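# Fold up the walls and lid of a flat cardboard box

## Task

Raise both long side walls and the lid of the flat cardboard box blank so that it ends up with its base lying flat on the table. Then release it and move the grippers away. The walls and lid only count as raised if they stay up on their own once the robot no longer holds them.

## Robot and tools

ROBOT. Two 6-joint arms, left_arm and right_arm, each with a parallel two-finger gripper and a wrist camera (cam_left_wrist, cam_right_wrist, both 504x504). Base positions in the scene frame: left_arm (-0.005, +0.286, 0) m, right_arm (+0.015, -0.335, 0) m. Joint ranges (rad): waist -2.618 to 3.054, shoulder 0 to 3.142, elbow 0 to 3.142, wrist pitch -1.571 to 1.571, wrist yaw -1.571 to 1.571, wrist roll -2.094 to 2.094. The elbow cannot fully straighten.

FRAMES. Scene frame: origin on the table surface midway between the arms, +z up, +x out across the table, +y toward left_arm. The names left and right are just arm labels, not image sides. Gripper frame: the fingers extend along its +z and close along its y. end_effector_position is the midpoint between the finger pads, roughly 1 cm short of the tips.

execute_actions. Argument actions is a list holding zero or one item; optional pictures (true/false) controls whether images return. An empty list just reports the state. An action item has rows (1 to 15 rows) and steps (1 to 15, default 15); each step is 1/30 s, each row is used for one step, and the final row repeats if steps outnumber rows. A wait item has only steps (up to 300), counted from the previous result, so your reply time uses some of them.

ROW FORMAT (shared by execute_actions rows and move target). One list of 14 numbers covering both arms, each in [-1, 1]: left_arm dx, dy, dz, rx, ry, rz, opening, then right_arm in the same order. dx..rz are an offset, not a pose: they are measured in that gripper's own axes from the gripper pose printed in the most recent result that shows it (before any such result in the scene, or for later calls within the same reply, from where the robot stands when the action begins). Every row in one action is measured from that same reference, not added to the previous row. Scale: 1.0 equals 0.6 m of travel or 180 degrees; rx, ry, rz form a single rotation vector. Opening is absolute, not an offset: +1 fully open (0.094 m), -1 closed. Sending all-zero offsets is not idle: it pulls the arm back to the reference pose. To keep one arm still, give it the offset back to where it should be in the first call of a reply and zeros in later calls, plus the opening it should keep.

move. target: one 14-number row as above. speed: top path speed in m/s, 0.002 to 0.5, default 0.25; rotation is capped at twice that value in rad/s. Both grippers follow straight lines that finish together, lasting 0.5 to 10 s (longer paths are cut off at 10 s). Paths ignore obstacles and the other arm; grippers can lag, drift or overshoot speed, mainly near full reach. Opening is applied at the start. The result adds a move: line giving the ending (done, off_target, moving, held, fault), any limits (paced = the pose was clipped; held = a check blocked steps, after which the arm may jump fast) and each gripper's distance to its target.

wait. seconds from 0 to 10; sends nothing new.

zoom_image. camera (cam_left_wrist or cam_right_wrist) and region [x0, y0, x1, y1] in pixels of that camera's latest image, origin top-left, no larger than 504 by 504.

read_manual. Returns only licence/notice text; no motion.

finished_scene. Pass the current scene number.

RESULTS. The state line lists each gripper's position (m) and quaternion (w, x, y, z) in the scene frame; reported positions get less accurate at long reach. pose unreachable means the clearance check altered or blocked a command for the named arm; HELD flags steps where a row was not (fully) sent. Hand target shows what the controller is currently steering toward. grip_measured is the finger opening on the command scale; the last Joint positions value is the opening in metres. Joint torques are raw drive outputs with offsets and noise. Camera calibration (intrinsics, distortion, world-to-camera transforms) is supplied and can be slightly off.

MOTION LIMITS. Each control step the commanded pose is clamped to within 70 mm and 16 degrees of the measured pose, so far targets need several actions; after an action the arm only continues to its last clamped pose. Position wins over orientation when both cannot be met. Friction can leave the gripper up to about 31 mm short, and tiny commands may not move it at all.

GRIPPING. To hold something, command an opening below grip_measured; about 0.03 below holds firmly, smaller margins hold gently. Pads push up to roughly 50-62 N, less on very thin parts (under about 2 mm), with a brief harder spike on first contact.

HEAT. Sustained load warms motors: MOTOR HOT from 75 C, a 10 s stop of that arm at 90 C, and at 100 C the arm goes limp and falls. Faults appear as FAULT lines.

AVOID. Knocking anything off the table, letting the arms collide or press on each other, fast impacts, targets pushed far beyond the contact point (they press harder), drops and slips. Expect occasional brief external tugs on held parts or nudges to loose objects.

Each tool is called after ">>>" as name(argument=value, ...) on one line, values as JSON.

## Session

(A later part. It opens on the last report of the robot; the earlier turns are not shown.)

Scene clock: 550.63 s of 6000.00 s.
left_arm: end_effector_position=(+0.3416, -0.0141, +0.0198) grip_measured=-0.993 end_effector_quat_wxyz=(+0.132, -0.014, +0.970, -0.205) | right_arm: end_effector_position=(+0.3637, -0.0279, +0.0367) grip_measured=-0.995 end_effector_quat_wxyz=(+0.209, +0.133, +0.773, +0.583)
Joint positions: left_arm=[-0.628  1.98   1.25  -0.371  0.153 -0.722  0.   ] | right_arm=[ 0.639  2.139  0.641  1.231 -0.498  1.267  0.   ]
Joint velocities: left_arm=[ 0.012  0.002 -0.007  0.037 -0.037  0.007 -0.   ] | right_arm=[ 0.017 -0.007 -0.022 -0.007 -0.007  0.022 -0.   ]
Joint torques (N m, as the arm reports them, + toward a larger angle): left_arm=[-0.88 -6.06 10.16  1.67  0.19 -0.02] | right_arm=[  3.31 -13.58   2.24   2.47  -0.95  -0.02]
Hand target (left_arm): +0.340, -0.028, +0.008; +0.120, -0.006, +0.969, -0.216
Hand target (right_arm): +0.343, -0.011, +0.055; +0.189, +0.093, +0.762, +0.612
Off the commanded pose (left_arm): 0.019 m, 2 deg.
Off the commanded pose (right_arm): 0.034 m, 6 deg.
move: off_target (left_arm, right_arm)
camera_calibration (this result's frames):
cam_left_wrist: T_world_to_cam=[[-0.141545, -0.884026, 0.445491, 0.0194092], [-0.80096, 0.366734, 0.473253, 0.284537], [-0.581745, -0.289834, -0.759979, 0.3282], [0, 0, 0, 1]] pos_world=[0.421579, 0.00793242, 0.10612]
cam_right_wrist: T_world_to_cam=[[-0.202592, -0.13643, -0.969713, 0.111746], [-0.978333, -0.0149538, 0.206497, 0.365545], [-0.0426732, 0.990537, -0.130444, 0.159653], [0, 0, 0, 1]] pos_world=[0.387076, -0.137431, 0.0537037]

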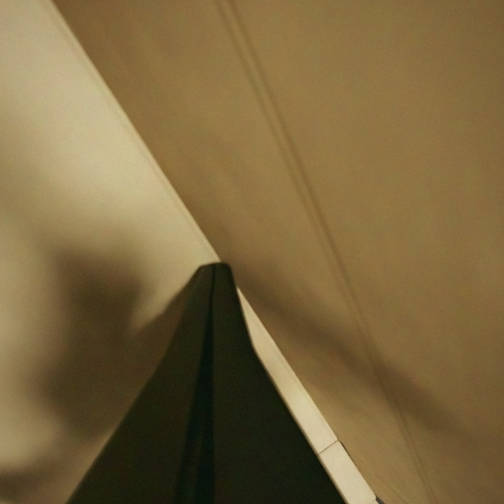

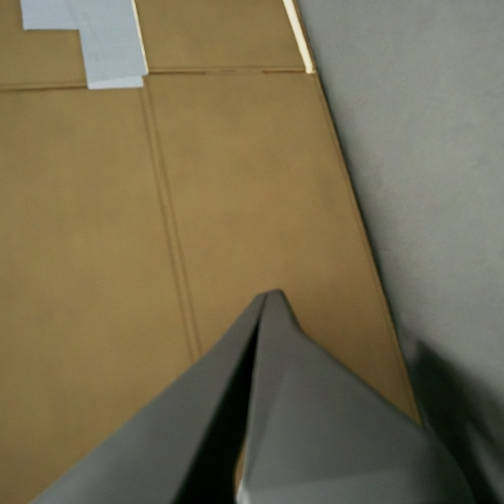

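>>> move(target=[0,-0.01,0.015,0.161,0,-0.043,-1,0.01,0.01,0.01,0,0,0,-1], speed=0.12)

Scene clock: 557.00 s of 6000.00 s.
left_arm: end_effector_position=(+0.3495, -0.0172, +0.0208) grip_measured=-0.994 end_effector_quat_wxyz=(+0.122, -0.050, +0.891, -0.434) | right_arm: end_effector_position=(+0.3722, -0.0340, +0.0339) grip_measured=-0.995 end_effector_quat_wxyz=(+0.227, +0.157, +0.773, +0.571)
Joint positions: left_arm=[-0.479  1.984  0.946  0.256  0.569 -0.863  0.   ] | right_arm=[ 0.639  2.139  0.64   1.225 -0.433  1.275  0.   ]
Joint velocities: left_arm=[ 0.002 -0.002 -0.032  0.066  0.066  0.007 -0.001] | right_arm=[ 0.012 -0.002  0.002  0.007 -0.037  0.022 -0.001]
Joint torques (N m, as the arm reports them, + toward a larger angle): left_arm=[-0.36 -7.29  5.72  2.29  0.4  -0.04] | right_arm=[  2.6  -11.75   4.13   1.97  -0.58  -0.15]
Hand target (left_arm): +0.344, -0.022, +0.015; +0.114, -0.043, +0.886, -0.448
Hand target (right_arm): +0.361, -0.019, +0.040; +0.209, +0.133, +0.774, +0.583
Off the commanded pose (left_arm): 0.011 m, 2 deg.
Off the commanded pose (right_arm): 0.020 m, 4 deg.
After step 90, 0.80 s passed at rest.
move: off_target (left_arm, right_arm)
camera_calibration (this result's frames):
cam_left_wrist: T_world_to_cam=[[-0.13163, -0.57044, 0.810723, 0.011738], [-0.80217, 0.541789, 0.250972, 0.299654], [-0.582406, -0.617302, -0.528906, 0.322437], [0, 0, 0, 1]] pos_world=[0.429707, 0.0433876, 0.0858176]
cam_right_wrist: T_world_to_cam=[[-0.215052, -0.136396, -0.967031, 0.114472], [-0.976405, 0.0499369, 0.210093, 0.375717], [0.0196346, 0.989395, -0.143917, 0.142836], [0, 0, 0, 1]] pos_world=[0.388665, -0.14447, 0.0523189]

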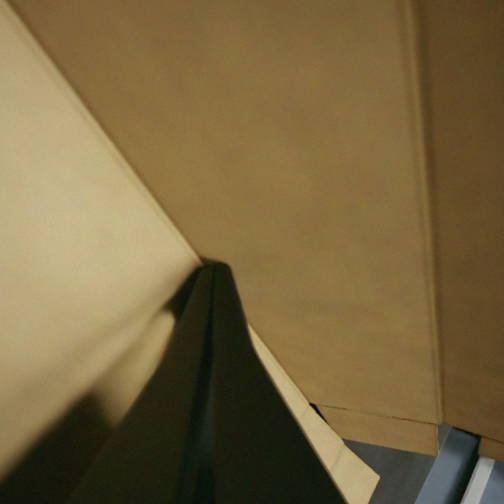

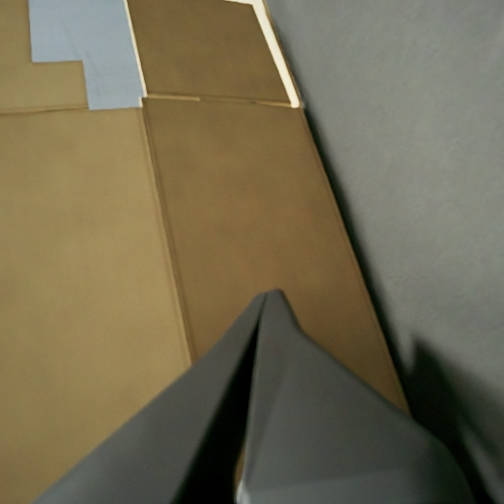

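>>> move(target=[0.005,0,0.02,0.01,0.01,0,-1,0.035,0.04,-0.005,0.0916,0.1068,-0.0335,-1], speed=0.08)

Scene clock: 566.13 s of 6000.00 s.
left_arm: end_effector_position=(+0.3458, -0.0209, +0.0200) grip_measured=-0.994 end_effector_quat_wxyz=(+0.110, -0.043, +0.887, -0.447) | right_arm: end_effector_position=(+0.3549, -0.0394, +0.0255) grip_measured=-0.995 end_effector_quat_wxyz=(+0.108, +0.086, +0.900, +0.414)
Joint positions: left_arm=[-0.478  1.997  0.946  0.273  0.607 -0.865  0.   ] | right_arm=[ 0.62   1.906  0.903  0.185 -0.519  0.925  0.   ]
Joint velocities: left_arm=[ 0.002  0.012 -0.017 -0.037  0.037 -0.022  0.001] | right_arm=[ 0.002  0.017  0.012 -0.051 -0.066  0.007  0.001]
Joint torques (N m, as the arm reports them, + toward a larger angle): left_arm=[-0.33 -6.26  9.15  2.    0.09  0.03] | right_arm=[  1.52 -13.28   7.32   1.74  -1.26  -0.15]
Hand target (left_arm): +0.349, -0.026, +0.013; +0.109, -0.041, +0.886, -0.449
Hand target (right_arm): +0.351, -0.020, +0.054; +0.102, +0.050, +0.883, +0.455
Off the commanded pose (left_arm): 0.010 m, 0 deg.
Off the commanded pose (right_arm): 0.035 m, 7 deg.
After step 90, 2.73 s passed at rest.
move: off_target (right_arm)
camera_calibration (this result's frames):
cam_left_wrist: T_world_to_cam=[[-0.134907, -0.545929, 0.826899, 0.0110955], [-0.785073, 0.568046, 0.246949, 0.293552], [-0.604533, -0.615861, -0.505228, 0.324774], [0, 0, 0, 1]] pos_world=[0.428294, 0.0393218, 0.0824177]
cam_right_wrist: T_world_to_cam=[[-0.330117, -0.538617, -0.775187, 0.121965], [-0.910355, -0.0354455, 0.412307, 0.328877], [-0.249553, 0.841805, -0.478632, 0.245587], [0, 0, 0, 1]] pos_world=[0.400945, -0.129386, 0.0764934]

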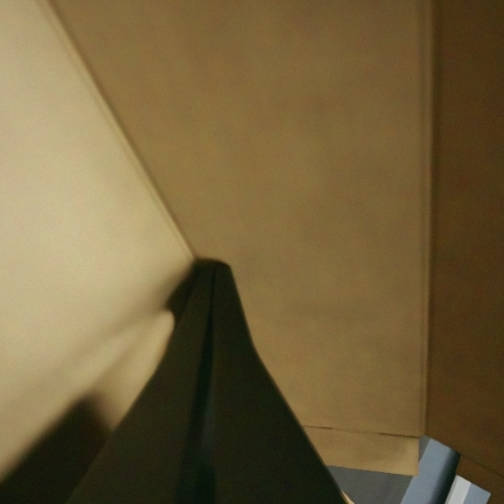

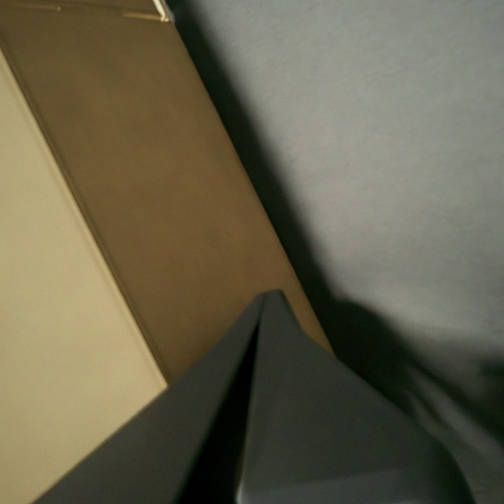

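>>> move(target=[0.005,0,0.015,0,0,0,-1,0.004,0.07,-0.035,-0.05,0,0.02,-1], speed=0.05)

Scene clock: 572.73 s of 6000.00 s.
left_arm: end_effector_position=(+0.3482, -0.0211, +0.0213) grip_measured=-0.994 end_effector_quat_wxyz=(+0.115, -0.047, +0.885, -0.448) | right_arm: end_effector_position=(+0.3523, -0.0416, +0.0435) grip_measured=-0.995 end_effector_quat_wxyz=(+0.096, +0.134, +0.882, +0.442)
Joint positions: left_arm=[-0.478  1.997  0.946  0.284  0.601 -0.874  0.   ] | right_arm=[ 0.612  1.848  0.86   0.228 -0.539  1.054  0.   ]
Joint velocities: left_arm=[ 0.007 -0.012 -0.017 -0.051  0.007  0.051 -0.001] | right_arm=[-0.012 -0.027 -0.012  0.037 -0.007  0.066 -0.   ]
Joint torques (N m, as the arm reports them, + toward a larger angle): left_arm=[-1.13 -7.43  7.59  1.98  0.01 -0.07] | right_arm=[  1.14 -13.36   5.14   2.29  -1.02  -0.02]
Hand target (left_arm): +0.345, -0.028, +0.014; +0.110, -0.043, +0.887, -0.447
Hand target (right_arm): +0.349, -0.028, +0.070; +0.099, +0.105, +0.863, +0.485
Off the commanded pose (left_arm): 0.011 m, 1 deg.
Off the commanded pose (right_arm): 0.031 m, 7 deg.
After step 90, 1.57 s passed at rest.
move: off_target (left_arm, right_arm)
camera_calibration (this result's frames):
cam_left_wrist: T_world_to_cam=[[-0.134, -0.544399, 0.828054, 0.009918], [-0.792027, 0.561039, 0.240682, 0.297644], [-0.595598, -0.62359, -0.506358, 0.323494], [0, 0, 0, 1]] pos_world=[0.429743, 0.0401366, 0.0839536]
cam_right_wrist: T_world_to_cam=[[-0.407064, -0.45131, -0.794114, 0.165443], [-0.88917, -0.00312705, 0.457567, 0.310938], [-0.208988, 0.892362, -0.400019, 0.239755], [0, 0, 0, 1]] pos_world=[0.393928, -0.138309, 0.0850124]

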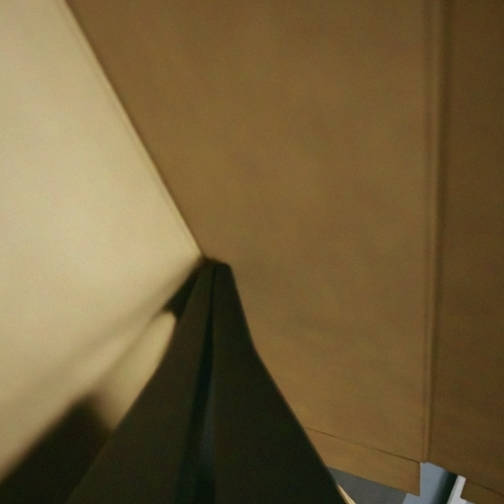

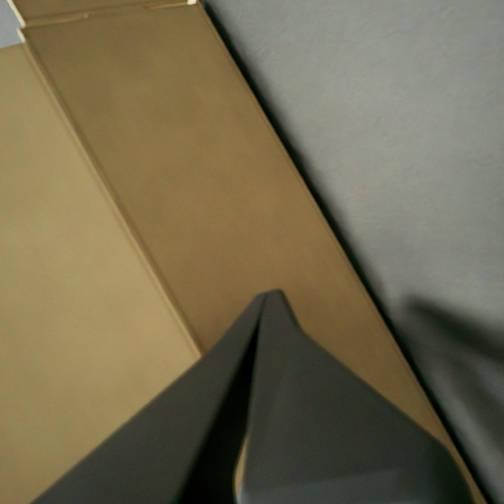

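>>> move(target=[0.008,0,0.02,0,0.005,0,-1,0.043,0.084,0.04,-0.03,0,0,-1], speed=0.04)

Scene clock: 578.43 s of 6000.00 s.
left_arm: end_effector_position=(+0.3490, -0.0191, +0.0190) grip_measured=-0.994 end_effector_quat_wxyz=(+0.113, -0.058, +0.888, -0.442) | right_arm: end_effector_position=(+0.3479, -0.0122, +0.0526) grip_measured=-0.995 end_effector_quat_wxyz=(+0.115, +0.160, +0.870, +0.451)
Joint positions: left_arm=[-0.478  1.997  0.946  0.276  0.586 -0.888  0.   ] | right_arm=[ 0.711  1.848  0.86   0.317 -0.424  1.188  0.   ]
Joint velocities: left_arm=[ 0.012 -0.002  0.002 -0.051 -0.007 -0.007 -0.001] | right_arm=[ 0.002 -0.007 -0.012  0.066  0.037 -0.051 -0.   ]
Joint torques (N m, as the arm reports them, + toward a larger angle): left_arm=[-1.4  -6.61  8.74  2.05  0.16  0.07] | right_arm=[ 2.96 -9.76  7.68  2.09 -0.84 -0.05]
Hand target (left_arm): +0.346, -0.031, +0.014; +0.108, -0.043, +0.886, -0.448
Hand target (right_arm): +0.340, +0.012, +0.069; +0.102, +0.129, +0.860, +0.482
Off the commanded pose (left_arm): 0.014 m, 2 deg.
Off the commanded pose (right_arm): 0.031 m, 5 deg.
After step 90, 0.80 s passed at rest.
move: off_target (left_arm, right_arm)
camera_calibration (this result's frames):
cam_left_wrist: T_world_to_cam=[[-0.112683, -0.554676, 0.824401, 0.00543777], [-0.799125, 0.543667, 0.256564, 0.299583], [-0.590509, -0.629889, -0.504518, 0.322114], [0, 0, 0, 1]] pos_world=[0.430228, 0.0430394, 0.0811675]
cam_right_wrist: T_world_to_cam=[[-0.42233, -0.403555, -0.811653, 0.190957], [-0.894794, 0.0425204, 0.44445, 0.306186], [-0.144848, 0.913967, -0.379056, 0.193147], [0, 0, 0, 1]] pos_world=[0.382597, -0.112488, 0.0921203]

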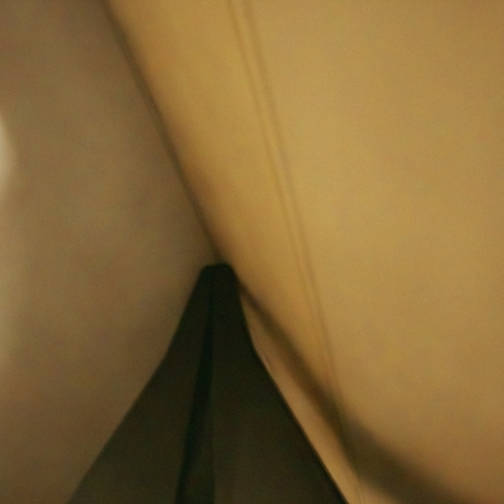

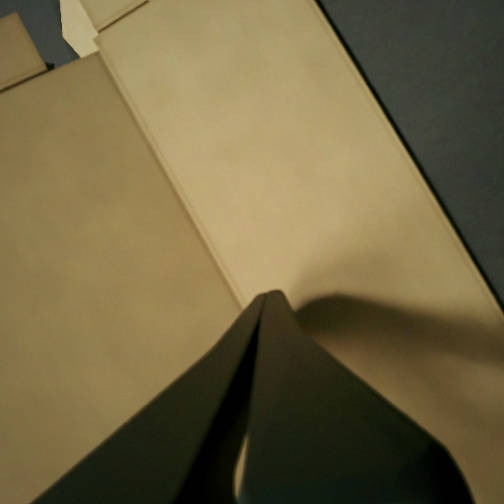

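>>> move(target=[-0.007,0.05,-0.024,0,0,0,-1,0.035,0.008,0.043,0,0.02,0,-1], speed=0.03)

Scene clock: 585.83 s of 6000.00 s.
left_arm: end_effector_position=(+0.3561, +0.0028, +0.0183) grip_measured=-0.994 end_effector_quat_wxyz=(+0.118, -0.053, +0.881, -0.455) | right_arm: end_effector_position=(+0.3513, +0.0055, +0.0521) grip_measured=-0.995 end_effector_quat_wxyz=(+0.118, +0.156, +0.867, +0.459)
Joint positions: left_arm=[-0.407  1.997  0.916  0.302  0.654 -0.838  0.   ] | right_arm=[ 0.744  1.894  0.899  0.353 -0.405  1.21   0.   ]
Joint velocities: left_arm=[-0.002 -0.012  0.002 -0.037  0.007  0.051  0.001] | right_arm=[ 0.007 -0.007  0.002 -0.037 -0.022  0.051  0.   ]
Joint torques (N m, as the arm reports them, + toward a larger angle): left_arm=[ 0.54 -8.26  4.42  1.8  -0.03  0.26] | right_arm=[ 2.42 -8.21  6.57  1.66 -0.54 -0.12]
Hand target (left_arm): +0.350, +0.011, +0.005; +0.113, -0.057, +0.888, -0.442
Hand target (right_arm): +0.337, +0.017, +0.041; +0.088, +0.146, +0.874, +0.455
Off the commanded pose (left_arm): 0.018 m, 2 deg.
Off the commanded pose (right_arm): 0.021 m, 4 deg.
After step 90, 3.03 s passed at rest.
move: off_target (left_arm, right_arm)
camera_calibration (this result's frames):
cam_left_wrist: T_world_to_cam=[[-0.128327, -0.530508, 0.83791, 0.0242792], [-0.799569, 0.555181, 0.229048, 0.29416], [-0.586704, -0.640574, -0.495423, 0.33828], [0, 0, 0, 1]] pos_world=[0.436787, 0.0662615, 0.0798707]
cam_right_wrist: T_world_to_cam=[[-0.409347, -0.393356, -0.823229, 0.195115], [-0.900818, 0.0310632, 0.433085, 0.311463], [-0.144784, 0.918861, -0.367058, 0.176595], [0, 0, 0, 1]] pos_world=[0.386009, -0.0951921, 0.0905553]

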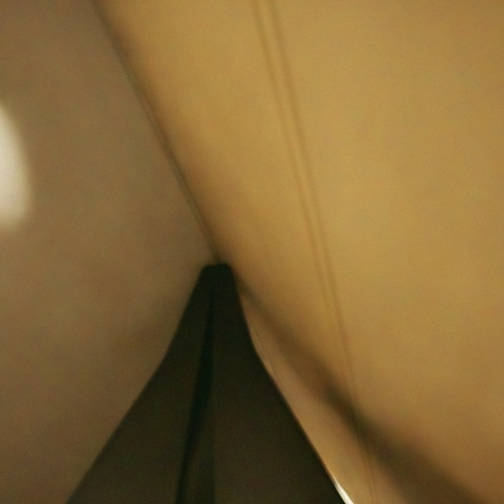

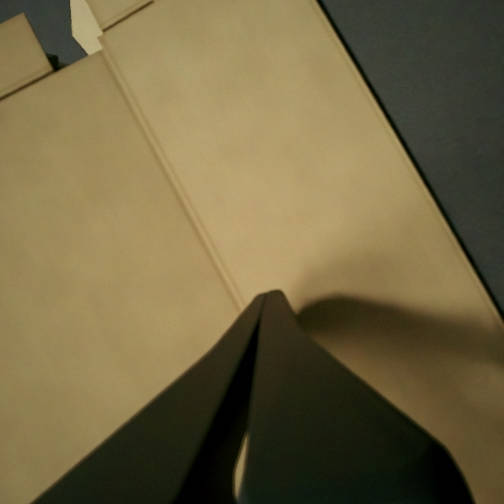

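>>> execute_actions(actions=[])

Scene clock: 603.23 s of 6000.00 s.
left_arm: end_effector_position=(+0.3561, +0.0028, +0.0183) grip_measured=-0.994 end_effector_quat_wxyz=(+0.118, -0.053, +0.881, -0.455) | right_arm: end_effector_position=(+0.3513, +0.0055, +0.0521) grip_measured=-0.995 end_effector_quat_wxyz=(+0.118, +0.156, +0.867, +0.459)
Joint positions: left_arm=[-0.407  1.997  0.916  0.302  0.654 -0.837  0.   ] | right_arm=[ 0.744  1.894  0.899  0.353 -0.405  1.21   0.   ]
Joint velocities: left_arm=[ 0.002 -0.017 -0.007  0.007 -0.022 -0.022 -0.   ] | right_arm=[ 0.002 -0.017 -0.012  0.081 -0.007 -0.007  0.   ]
Joint torques (N m, as the arm reports them, + toward a larger angle): left_arm=[ 0.54 -8.35  4.41  1.84 -0.03  0.25] | right_arm=[ 2.45 -8.22  6.54  1.65 -0.56 -0.06]
Hand target (left_arm): +0.350, +0.011, +0.005; +0.113, -0.057, +0.888, -0.442
Hand target (right_arm): +0.337, +0.017, +0.041; +0.088, +0.146, +0.874, +0.455
Off the commanded pose (left_arm): 0.018 m, 2 deg.
Off the commanded pose (right_arm): 0.021 m, 4 deg.
Steps of this call (steps 1 to 90: nothing new was sent; then 14.40 s passed at rest). Readings (end_effector_position):
1: left_arm (+0.3561, +0.0028, +0.0183) | right_arm (+0.3513, +0.0055, +0.0521)
2: left_arm (+0.3561, +0.0028, +0.0183) | right_arm (+0.3513, +0.0055, +0.0521)
4: left_arm (+0.3561, +0.0028, +0.0183) | right_arm (+0.3513, +0.0055, +0.0521)
8: left_arm (+0.3561, +0.0028, +0.0183) | right_arm (+0.3513, +0.0055, +0.0521)
90: the state above
camera_calibration (this result's frames):
cam_left_wrist: T_world_to_cam=[[-0.128692, -0.530563, 0.83782, 0.0244111], [-0.79952, 0.555328, 0.228862, 0.294146], [-0.586691, -0.640401, -0.495662, 0.338279], [0, 0, 0, 1]] pos_world=[0.436782, 0.0662383, 0.0799012]
cam_right_wrist: T_world_to_cam=[[-0.409989, -0.392965, -0.823096, 0.195331], [-0.900554, 0.0313264, 0.433614, 0.311341], [-0.144611, 0.919019, -0.36673, 0.176517], [0, 0, 0, 1]] pos_world=[0.385989, -0.0952169, 0.0905085]

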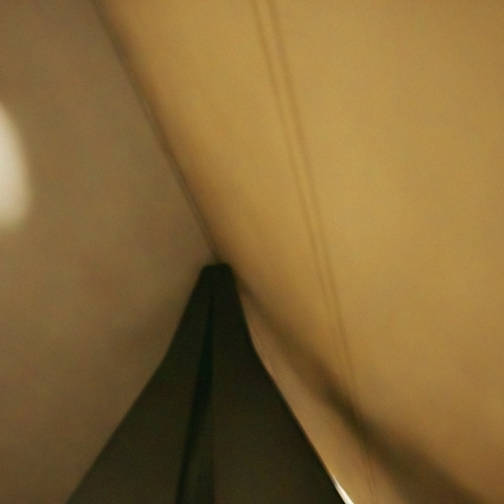

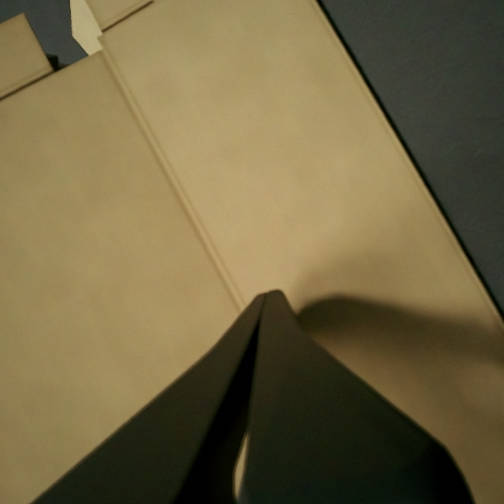

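>>> move(target=[-0.056,-0.02,-0.215,0,0,0,-1,0,0,0,0,0,0,-1], speed=0.12)

>>> move(target=[-0.043,0.13,-0.167,0,0,0,-1,0,0,0,0,0,0,-1], speed=0.12)

Scene clock: 613.63 s of 6000.00 s.
left_arm: end_effector_position=(+0.3505, +0.1033, +0.0946) grip_measured=-0.994 end_effector_quat_wxyz=(+0.110, -0.059, +0.884, -0.451) | right_arm: end_effector_position=(+0.3532, +0.0046, +0.0523) grip_measured=-0.995 end_effector_quat_wxyz=(+0.122, +0.158, +0.866, +0.458)
Joint positions: left_arm=[-0.124  1.705  0.969 -0.266  0.829 -0.542  0.   ] | right_arm=[ 0.742  1.894  0.899  0.356 -0.398  1.21   0.   ]
Joint velocities: left_arm=[-0.007 -0.007 -0.002 -0.095 -0.037 -0.037 -0.001] | right_arm=[-0.002  0.017 -0.012  0.037  0.022  0.022  0.001]
Joint torques (N m, as the arm reports them, + toward a larger angle): left_arm=[ 0.5  -8.33 10.43  1.3   0.21  0.1 ] | right_arm=[  0.57 -10.97   5.59   1.85  -0.25  -0.12]
Hand target (left_arm): +0.355, +0.104, +0.106; +0.119, -0.053, +0.881, -0.455
Hand target (right_arm): +0.351, +0.005, +0.052; +0.118, +0.156, +0.866, +0.459
Off the commanded pose (left_arm): 0.012 m, 1 deg.
Off the commanded pose (right_arm): 0.002 m, 1 deg.
After step 90, 5.63 s passed at rest.
move: off_target (left_arm)
camera_calibration (this result's frames):
cam_left_wrist: T_world_to_cam=[[-0.108723, -0.5384, 0.835646, 0.00700859], [-0.796639, 0.550006, 0.250717, 0.213849], [-0.594596, -0.63845, -0.488709, 0.43908], [0, 0, 0, 1]] pos_world=[0.432198, 0.166486, 0.15511]
cam_right_wrist: T_world_to_cam=[[-0.408706, -0.391289, -0.824531, 0.195568], [-0.902475, 0.0386351, 0.429006, 0.313811], [-0.13601, 0.919456, -0.368919, 0.174823], [0, 0, 0, 1]] pos_world=[0.386914, -0.0963424, 0.0911205]

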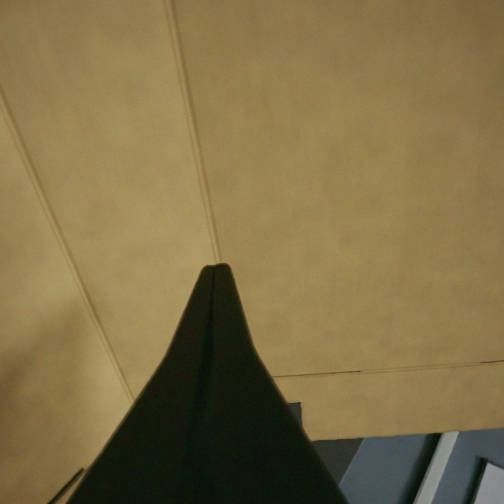

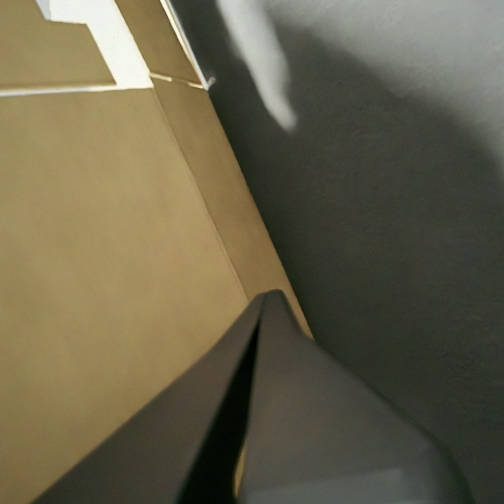

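Scene clock: 615.33 s of 6000.00 s.
left_arm: end_effector_position=(+0.3480, +0.2322, +0.0936) grip_measured=-0.994 end_effector_quat_wxyz=(+0.116, -0.059, +0.886, -0.445) | right_arm: end_effector_position=(+0.3532, +0.0046, +0.0523) grip_measured=-0.995 end_effector_quat_wxyz=(+0.122, +0.158, +0.866, +0.458)
Joint positions: left_arm=[ 0.28   1.806  1.141 -0.805  0.953  0.065  0.   ] | right_arm=[ 0.742  1.894  0.899  0.356 -0.398  1.21   0.   ]
Joint velocities: left_arm=[-0.012  0.007  0.002 -0.081 -0.007  0.022  0.001] | right_arm=[-0.017 -0.002 -0.007  0.066  0.037  0.066  0.   ]
Joint torques (N m, as the arm reports them, + toward a larger angle): left_arm=[ 0.26 -6.1   9.79  0.62  0.39  0.14] | right_arm=[  0.42 -11.02   5.59   1.86  -0.19  -0.13]
Hand target (left_arm): +0.351, +0.234, +0.093; +0.112, -0.060, +0.884, -0.449
Hand target (right_arm): +0.353, +0.005, +0.052; +0.122, +0.158, +0.866, +0.458
Off the commanded pose (left_arm): 0.003 m, 1 deg.
Off the commanded pose (right_arm): 0.000 m, 0 deg.
move: done
camera_calibration (this result's frames):
cam_left_wrist: T_world_to_cam=[[-0.113788, -0.549467, 0.827731, 0.0820487], [-0.803235, 0.541196, 0.248838, 0.145734], [-0.584693, -0.636547, -0.502933, 0.516834], [0, 0, 0, 1]] pos_world=[0.428584, 0.295201, 0.155754]
cam_right_wrist: T_world_to_cam=[[-0.408706, -0.391289, -0.824531, 0.195568], [-0.902475, 0.0386351, 0.429006, 0.313811], [-0.13601, 0.919456, -0.368919, 0.174823], [0, 0, 0, 1]] pos_world=[0.386914, -0.0963424, 0.0911205]

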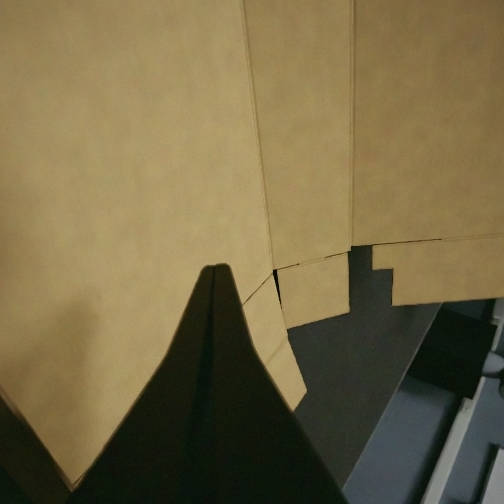

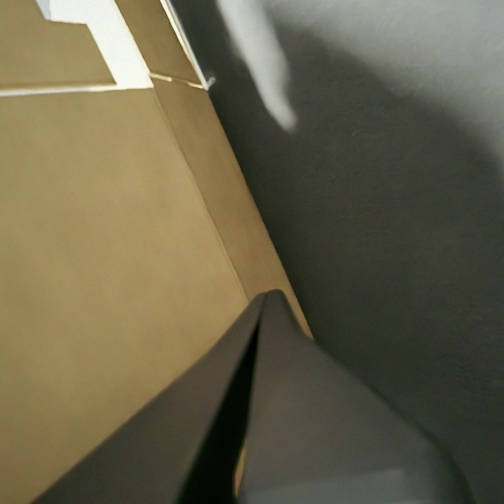

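>>> move(target=[-0.03,0.065,-0.112,0,0,0,-1,0,0,0,0,0,0,-1], speed=0.12)

Scene clock: 624.00 s of 6000.00 s.
left_arm: end_effector_position=(+0.3465, +0.3082, +0.1071) grip_measured=-0.994 end_effector_quat_wxyz=(+0.124, -0.059, +0.885, -0.445) | right_arm: end_effector_position=(+0.3532, +0.0046, +0.0523) grip_measured=-0.995 end_effector_quat_wxyz=(+0.122, +0.158, +0.866, +0.458)
Joint positions: left_arm=[ 0.498  1.946  1.38  -1.19   0.948  0.431  0.   ] | right_arm=[ 0.742  1.894  0.899  0.356 -0.398  1.21   0.   ]
Joint velocities: left_arm=[-0.007  0.002 -0.007  0.037 -0.095 -0.037  0.   ] | right_arm=[ 0.002 -0.002 -0.002 -0.007 -0.022 -0.007 -0.   ]
Joint torques (N m, as the arm reports them, + toward a larger angle): left_arm=[ 0.35 -6.98  9.42 -0.04  0.24  0.19] | right_arm=[  0.56 -10.9    5.61   1.87  -0.18  -0.12]
Hand target (left_arm): +0.349, +0.312, +0.104; +0.118, -0.060, +0.886, -0.444
Hand target (right_arm): +0.353, +0.005, +0.052; +0.122, +0.158, +0.866, +0.458
Off the commanded pose (left_arm): 0.005 m, 1 deg.
Off the commanded pose (right_arm): 0.000 m, 0 deg.
After step 90, 4.40 s passed at rest.
move: done
camera_calibration (this result's frames):
cam_left_wrist: T_world_to_cam=[[-0.12074, -0.550206, 0.826254, 0.115375], [-0.810276, 0.535471, 0.238167, 0.105392], [-0.573476, -0.640737, -0.510472, 0.569391], [0, 0, 0, 1]] pos_world=[0.425859, 0.371876, 0.170228]
cam_right_wrist: T_world_to_cam=[[-0.408706, -0.391289, -0.824531, 0.195568], [-0.902475, 0.0386351, 0.429006, 0.313811], [-0.13601, 0.919456, -0.368919, 0.174823], [0, 0, 0, 1]] pos_world=[0.386914, -0.0963424, 0.0911205]

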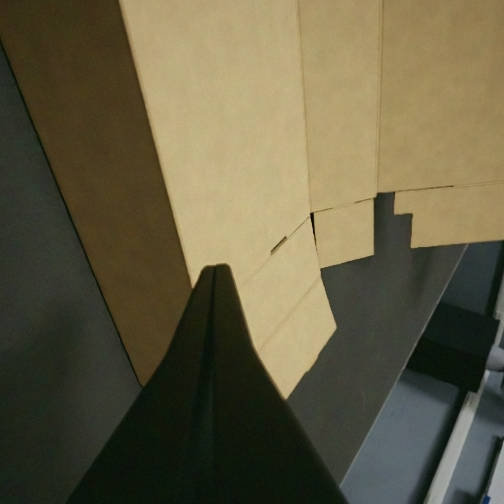

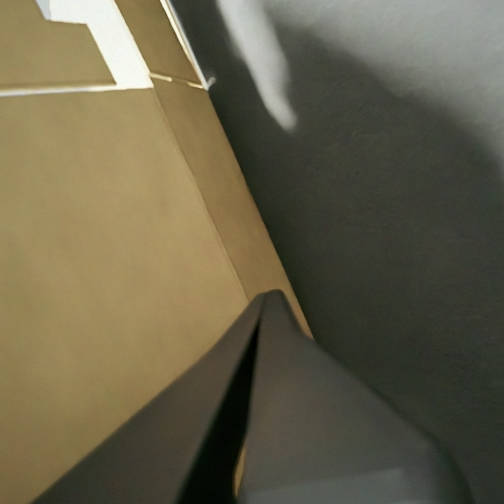

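>>> move(target=[0.015,0.115,0.06,0,0,0,-1,0,0,0,0,0,0,-1], speed=0.1)

>>> move(target=[0.027,-0.08,0.103,0,0,0,-1,0,0,0,0,0,0,-1], speed=0.04)

Scene clock: 630.47 s of 6000.00 s.
left_arm: end_effector_position=(+0.3549, +0.3195, +0.0415) grip_measured=-0.994 end_effector_quat_wxyz=(+0.133, -0.053, +0.885, -0.443) | right_arm: end_effector_position=(+0.3532, +0.0046, +0.0523) grip_measured=-0.995 end_effector_quat_wxyz=(+0.122, +0.158, +0.866, +0.458)
Joint positions: left_arm=[ 0.517  2.092  1.31  -0.985  0.948  0.471  0.   ] | right_arm=[ 0.742  1.894  0.899  0.356 -0.398  1.21   0.   ]
Joint velocities: left_arm=[ 0.012  0.002  0.017  0.007 -0.007  0.066  0.   ] | right_arm=[ 0.007 -0.017 -0.002 -0.022 -0.007 -0.081 -0.   ]
Joint torques (N m, as the arm reports them, + toward a larger angle): left_arm=[ 0.67 -7.98  4.42  0.18  0.27  0.13] | right_arm=[  0.46 -11.03   5.6    1.88  -0.16  -0.15]
Hand target (left_arm): +0.349, +0.320, +0.030; +0.124, -0.060, +0.885, -0.445
Hand target (right_arm): +0.353, +0.005, +0.052; +0.122, +0.158, +0.866, +0.458
Off the commanded pose (left_arm): 0.014 m, 1 deg.
Off the commanded pose (right_arm): 0.000 m, 0 deg.
After step 90, 2.20 s passed at rest.
move: off_target (left_arm)
camera_calibration (this result's frames):
cam_left_wrist: T_world_to_cam=[[-0.140367, -0.554664, 0.82015, 0.185384], [-0.813011, 0.537331, 0.22425, 0.122695], [-0.565075, -0.635314, -0.526371, 0.543886], [0, 0, 0, 1]] pos_world=[0.433111, 0.382436, 0.106729]
cam_right_wrist: T_world_to_cam=[[-0.408706, -0.391289, -0.824531, 0.195568], [-0.902475, 0.0386351, 0.429006, 0.313811], [-0.13601, 0.919456, -0.368919, 0.174823], [0, 0, 0, 1]] pos_world=[0.386914, -0.0963424, 0.0911205]

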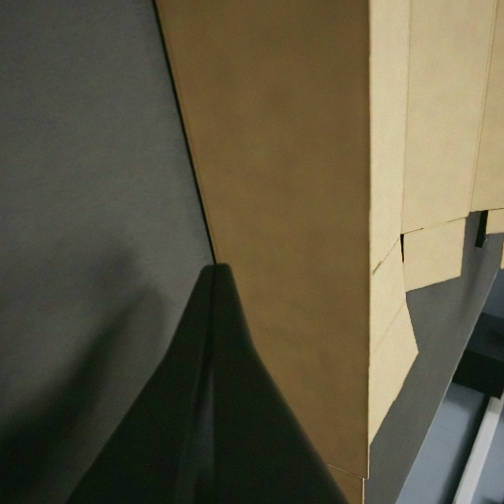

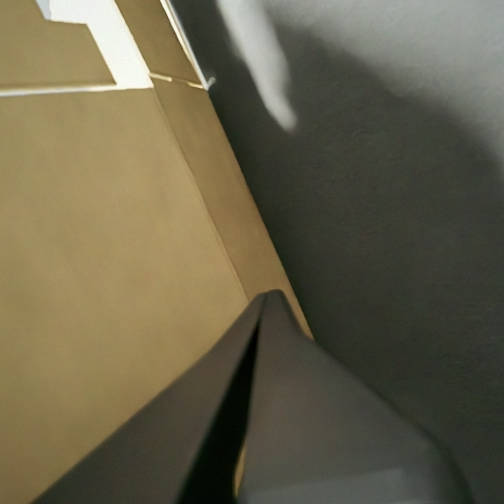

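Scene clock: 632.80 s of 6000.00 s.
left_arm: end_effector_position=(+0.3599, +0.2448, +0.0404) grip_measured=-0.994 end_effector_quat_wxyz=(+0.133, -0.053, +0.886, -0.441) | right_arm: end_effector_position=(+0.3532, +0.0046, +0.0523) grip_measured=-0.995 end_effector_quat_wxyz=(+0.122, +0.158, +0.866, +0.458)
Joint positions: left_arm=[ 0.307  1.945  1.085 -0.608  0.955  0.107  0.   ] | right_arm=[ 0.742  1.894  0.899  0.356 -0.398  1.21   0.   ]
Joint velocities: left_arm=[-0.012 -0.007 -0.007 -0.037  0.066 -0.007  0.001] | right_arm=[0.007 0.002 0.002 0.037 0.051 0.022 0.   ]
Joint torques (N m, as the arm reports them, + toward a larger angle): left_arm=[-0.73 -9.84  4.57  0.77  0.38  0.  ] | right_arm=[  0.46 -10.95   5.57   1.86  -0.18  -0.14]
Hand target (left_arm): +0.355, +0.239, +0.041; +0.131, -0.052, +0.884, -0.445
Hand target (right_arm): +0.353, +0.005, +0.052; +0.122, +0.158, +0.866, +0.458
Off the commanded pose (left_arm): 0.007 m, 0 deg.
Off the commanded pose (right_arm): 0.000 m, 0 deg.
move: done
camera_calibration (this result's frames):
cam_left_wrist: T_world_to_cam=[[-0.140058, -0.558096, 0.817871, 0.146412], [-0.813413, 0.53584, 0.226351, 0.167547], [-0.564574, -0.633565, -0.529011, 0.498126], [0, 0, 0, 1]] pos_world=[0.43802, 0.307529, 0.105843]
cam_right_wrist: T_world_to_cam=[[-0.408706, -0.391289, -0.824531, 0.195568], [-0.902475, 0.0386351, 0.429006, 0.313811], [-0.13601, 0.919456, -0.368919, 0.174823], [0, 0, 0, 1]] pos_world=[0.386914, -0.0963424, 0.0911205]

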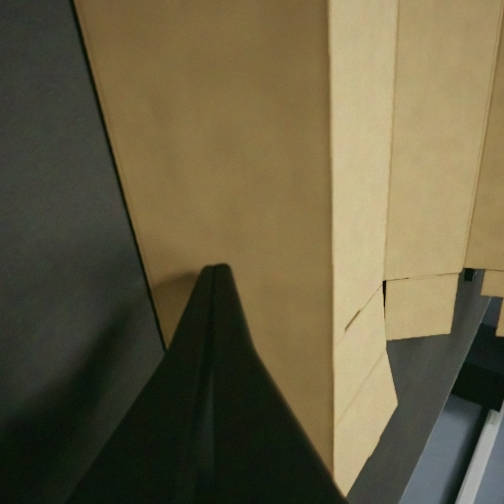

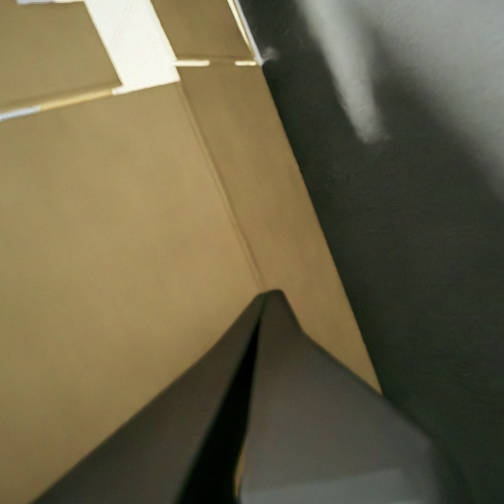

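>>> move(target=[0.005,0.055,0.012,0,0,0,-1,0,0,0,0,0,0,-1], speed=0.05)

>>> move(target=[0.028,-0.055,0.082,0,0,0,-1,0,0,0,0,0,0,-1], speed=0.04)

Scene clock: 637.97 s of 6000.00 s.
left_arm: end_effector_position=(+0.3592, +0.2558, +0.0159) grip_measured=-0.994 end_effector_quat_wxyz=(+0.132, -0.051, +0.887, -0.441) | right_arm: end_effector_position=(+0.3532, +0.0046, +0.0523) grip_measured=-0.995 end_effector_quat_wxyz=(+0.122, +0.158, +0.866, +0.458)
Joint positions: left_arm=[ 0.339  2.023  1.085 -0.579  0.955  0.167  0.   ] | right_arm=[ 0.742  1.894  0.899  0.356 -0.398  1.21   0.   ]
Joint velocities: left_arm=[-0.012 -0.007 -0.007 -0.007  0.037  0.022 -0.   ] | right_arm=[ 0.007 -0.002 -0.017  0.125  0.022 -0.037  0.   ]
Joint torques (N m, as the arm reports them, + toward a larger angle): left_arm=[ 0.59 -7.16  6.5   0.67  0.35  0.1 ] | right_arm=[  0.37 -10.96   5.66   1.85  -0.19  -0.14]
Hand target (left_arm): +0.360, +0.259, +0.009; +0.133, -0.053, +0.886, -0.441
Hand target (right_arm): +0.353, +0.005, +0.052; +0.122, +0.158, +0.866, +0.458
Off the commanded pose (left_arm): 0.007 m, 0 deg.
Off the commanded pose (right_arm): 0.000 m, 0 deg.
After step 90, 1.20 s passed at rest.
move: done
camera_calibration (this result's frames):
cam_left_wrist: T_world_to_cam=[[-0.140447, -0.559648, 0.816742, 0.173084], [-0.811553, 0.537607, 0.228824, 0.165532], [-0.567147, -0.630692, -0.52969, 0.491998], [0, 0, 0, 1]] pos_world=[0.437682, 0.318174, 0.0813634]
cam_right_wrist: T_world_to_cam=[[-0.408706, -0.391289, -0.824531, 0.195568], [-0.902475, 0.0386351, 0.429006, 0.313811], [-0.13601, 0.919456, -0.368919, 0.174823], [0, 0, 0, 1]] pos_world=[0.386914, -0.0963424, 0.0911205]

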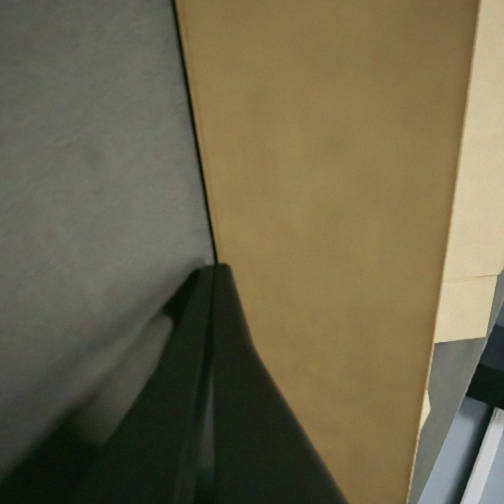

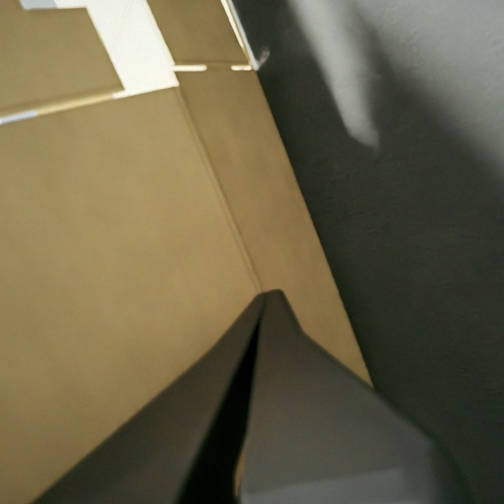

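Scene clock: 639.80 s of 6000.00 s.
left_arm: end_effector_position=(+0.3678, +0.2032, +0.0158) grip_measured=-0.994 end_effector_quat_wxyz=(+0.148, -0.049, +0.884, -0.442) | right_arm: end_effector_position=(+0.3538, +0.0038, +0.0517) grip_measured=-0.995 end_effector_quat_wxyz=(+0.124, +0.160, +0.867, +0.456)
Joint positions: left_arm=[ 0.179  1.957  0.952 -0.249  0.932 -0.121  0.   ] | right_arm=[ 0.742  1.894  0.899  0.354 -0.392  1.21   0.   ]
Joint velocities: left_arm=[ 0.002  0.007 -0.007  0.022 -0.007 -0.081  0.001] | right_arm=[ 0.002  0.002 -0.012 -0.037 -0.022 -0.007 -0.   ]
Joint torques (N m, as the arm reports them, + toward a larger angle): left_arm=[-1.4  -9.25  3.53  1.06  0.21  0.02] | right_arm=[  0.49 -10.94   5.54   1.87  -0.28  -0.12]
Hand target (left_arm): +0.356, +0.195, +0.010; +0.131, -0.051, +0.886, -0.441
Hand target (right_arm): +0.353, +0.005, +0.052; +0.122, +0.158, +0.866, +0.458
Off the commanded pose (left_arm): 0.016 m, 2 deg.
Off the commanded pose (right_arm): 0.001 m, 0 deg.
move: off_target (left_arm)
camera_calibration (this result's frames):
cam_left_wrist: T_world_to_cam=[[-0.160946, -0.559242, 0.813231, 0.152409], [-0.823488, 0.530275, 0.201683, 0.207128], [-0.544025, -0.637226, -0.545875, 0.456703], [0, 0, 0, 1]] pos_world=[0.443555, 0.266422, 0.0835848]
cam_right_wrist: T_world_to_cam=[[-0.410066, -0.392629, -0.823218, 0.195464], [-0.902561, 0.0447925, 0.428225, 0.314712], [-0.13126, 0.918605, -0.37274, 0.173886], [0, 0, 0, 1]] pos_world=[0.387024, -0.097085, 0.0909557]

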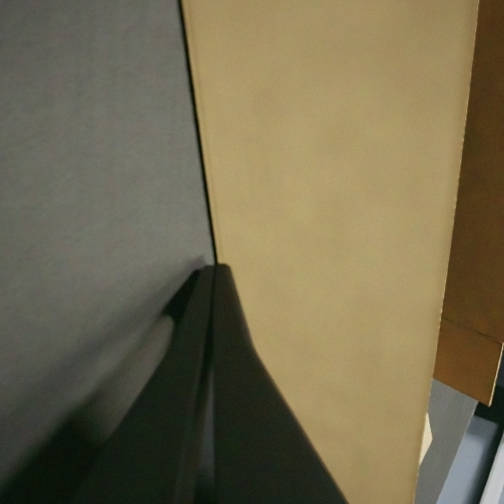

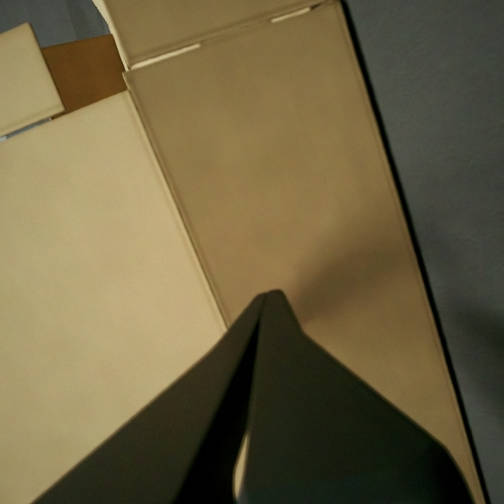

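>>> move(target=[0.03,-0.033,0.052,0,0,0,-1,0.002,-0.012,0.012,0,0,0,-1], speed=0.03)

Scene clock: 644.63 s of 6000.00 s.
left_arm: end_effector_position=(+0.3744, +0.1723, +0.0163) grip_measured=-0.994 end_effector_quat_wxyz=(+0.169, -0.046, +0.880, -0.441) | right_arm: end_effector_position=(+0.3573, +0.0043, +0.0495) grip_measured=-0.995 end_effector_quat_wxyz=(+0.131, +0.161, +0.865, +0.457)
Joint positions: left_arm=[ 0.081  1.935  0.88  -0.023  0.891 -0.29   0.   ] | right_arm=[ 0.742  1.908  0.899  0.378 -0.381  1.21   0.   ]
Joint velocities: left_arm=[-0.002  0.012 -0.012 -0.022 -0.007  0.022 -0.   ] | right_arm=[-0.022  0.007  0.007  0.051 -0.037 -0.007  0.001]
Joint torques (N m, as the arm reports them, + toward a larger angle): left_arm=[-1.49 -8.93  3.49  1.28  0.18 -0.02] | right_arm=[ 0.82 -9.33  5.19  2.07 -0.28 -0.11]
Hand target (left_arm): +0.359, +0.164, +0.010; +0.147, -0.049, +0.884, -0.442
Hand target (right_arm): +0.354, +0.006, +0.042; +0.124, +0.160, +0.867, +0.456
Off the commanded pose (left_arm): 0.019 m, 2 deg.
Off the commanded pose (right_arm): 0.009 m, 1 deg.
After step 90, 0.17 s passed at rest.
move: off_target (left_arm)
camera_calibration (this result's frames):
cam_left_wrist: T_world_to_cam=[[-0.186619, -0.562426, 0.805513, 0.146078], [-0.838248, 0.518761, 0.168007, 0.236924], [-0.51236, -0.643866, -0.568263, 0.430509], [0, 0, 0, 1]] pos_world=[0.446438, 0.236441, 0.0871697]
cam_right_wrist: T_world_to_cam=[[-0.403482, -0.388206, -0.828552, 0.193098], [-0.907277, 0.0524354, 0.417252, 0.321032], [-0.118534, 0.92008, -0.373367, 0.168566], [0, 0, 0, 1]] pos_world=[0.389157, -0.0969654, 0.0889776]

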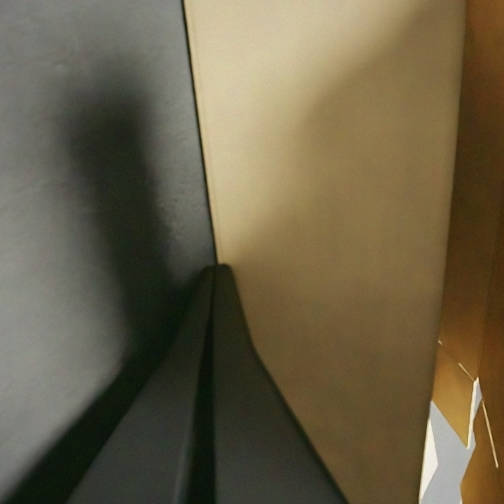

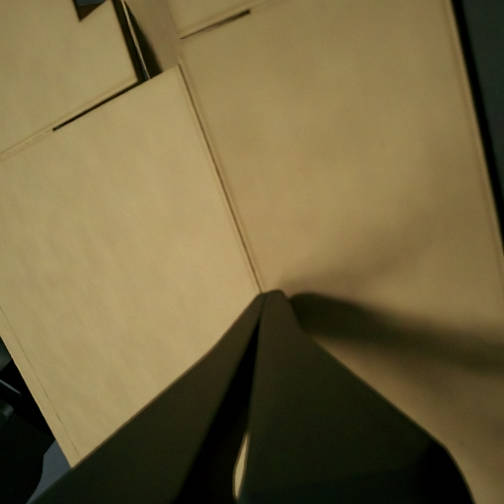

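>>> move(target=[0.005,0,0.01,0,0,0,-1,0.008,-0.04,0.034,0,0,0,-1], speed=0.02)

Scene clock: 649.30 s of 6000.00 s.
left_arm: end_effector_position=(+0.3784, +0.1729, +0.0179) grip_measured=-0.994 end_effector_quat_wxyz=(+0.177, -0.046, +0.879, -0.441) | right_arm: end_effector_position=(+0.3675, +0.0118, +0.0403) grip_measured=-0.995 end_effector_quat_wxyz=(+0.149, +0.153, +0.853, +0.476)
Joint positions: left_arm=[ 0.081  1.935  0.88   0.001  0.888 -0.303  0.   ] | right_arm=[ 0.742  1.983  0.899  0.513 -0.38   1.21   0.   ]
Joint velocities: left_arm=[-0.007  0.002 -0.002  0.051  0.007  0.007 -0.001] | right_arm=[-0.022  0.002  0.012 -0.007  0.066  0.037 -0.   ]
Joint torques (N m, as the arm reports them, + toward a larger angle): left_arm=[-0.97 -7.62  5.54  1.53  0.2  -0.04] | right_arm=[ 1.24 -9.11  3.95  1.82 -0.1  -0.08]
Hand target (left_arm): +0.374, +0.167, +0.012; +0.169, -0.046, +0.880, -0.441
Hand target (right_arm): +0.357, +0.008, +0.018; +0.131, +0.161, +0.865, +0.457
Off the commanded pose (left_arm): 0.009 m, 1 deg.
Off the commanded pose (right_arm): 0.025 m, 3 deg.
move: off_target (right_arm)
camera_calibration (this result's frames):
cam_left_wrist: T_world_to_cam=[[-0.193258, -0.563996, 0.802845, 0.148645], [-0.844991, 0.511536, 0.155949, 0.243682], [-0.498639, -0.648259, -0.57543, 0.429545], [0, 0, 0, 1]] pos_world=[0.448824, 0.23764, 0.0898321]
cam_right_wrist: T_world_to_cam=[[-0.36368, -0.358159, -0.859918, 0.178851], [-0.926081, 0.0393677, 0.375265, 0.342474], [-0.100551, 0.93283, -0.346001, 0.151607], [0, 0, 0, 1]] pos_world=[0.397448, -0.0908491, 0.0777353]

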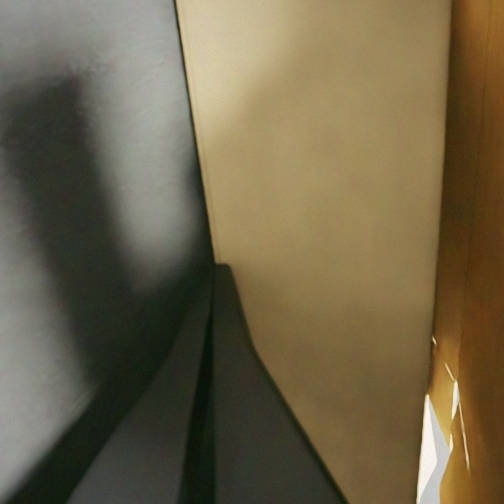

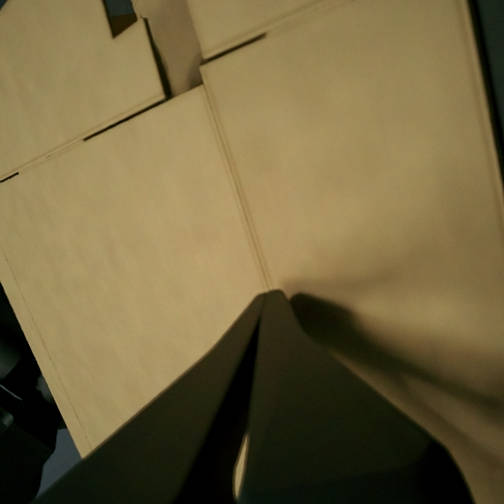

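>>> move(target=[0.008,0,0.008,0,0,0,-1,0.022,-0.045,0.024,0.051,-0.008,-0.02,-1], speed=0.02)

Scene clock: 657.80 s of 6000.00 s.
left_arm: end_effector_position=(+0.3822, +0.1732, +0.0200) grip_measured=-0.994 end_effector_quat_wxyz=(+0.185, -0.046, +0.877, -0.441) | right_arm: end_effector_position=(+0.3680, +0.0132, +0.0302) grip_measured=-0.995 end_effector_quat_wxyz=(+0.187, +0.144, +0.874, +0.425)
Joint positions: left_arm=[ 0.081  1.935  0.88   0.025  0.887 -0.313  0.   ] | right_arm=[ 0.789  1.983  0.927  0.428 -0.245  1.146  0.   ]
Joint velocities: left_arm=[-0.012  0.002  0.002  0.11  -0.022  0.037 -0.001] | right_arm=[-0.007  0.007 -0.002 -0.066 -0.007 -0.007 -0.002]
Joint torques (N m, as the arm reports them, + toward a larger angle): left_arm=[-0.85 -8.04  4.88  1.55  0.18 -0.03] | right_arm=[ 1.41 -8.88  5.85  1.33 -0.17 -0.14]
Hand target (left_arm): +0.376, +0.168, +0.014; +0.177, -0.046, +0.879, -0.441
Hand target (right_arm): +0.358, +0.013, +0.009; +0.164, +0.143, +0.891, +0.399
Off the commanded pose (left_arm): 0.010 m, 1 deg.
Off the commanded pose (right_arm): 0.024 m, 4 deg.
After step 90, 0.93 s passed at rest.
move: off_target (right_arm)
camera_calibration (this result's frames):
cam_left_wrist: T_world_to_cam=[[-0.202708, -0.564061, 0.800465, 0.151574], [-0.850546, 0.506501, 0.141524, 0.249729], [-0.485264, -0.652144, -0.582431, 0.428577], [0, 0, 0, 1]] pos_world=[0.451105, 0.238503, 0.0929438]
cam_right_wrist: T_world_to_cam=[[-0.333549, -0.45037, -0.828198, 0.159986], [-0.941272, 0.110218, 0.319153, 0.353007], [-0.0524548, 0.886013, -0.460683, 0.133215], [0, 0, 0, 1]] pos_world=[0.392626, -0.084885, 0.0812066]

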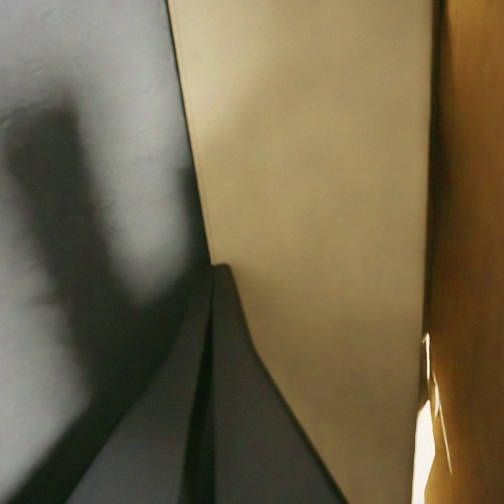

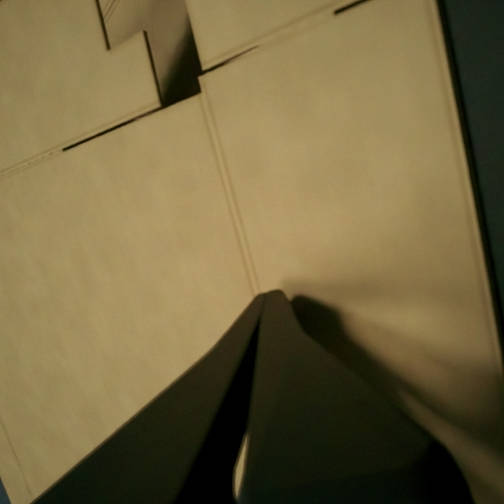

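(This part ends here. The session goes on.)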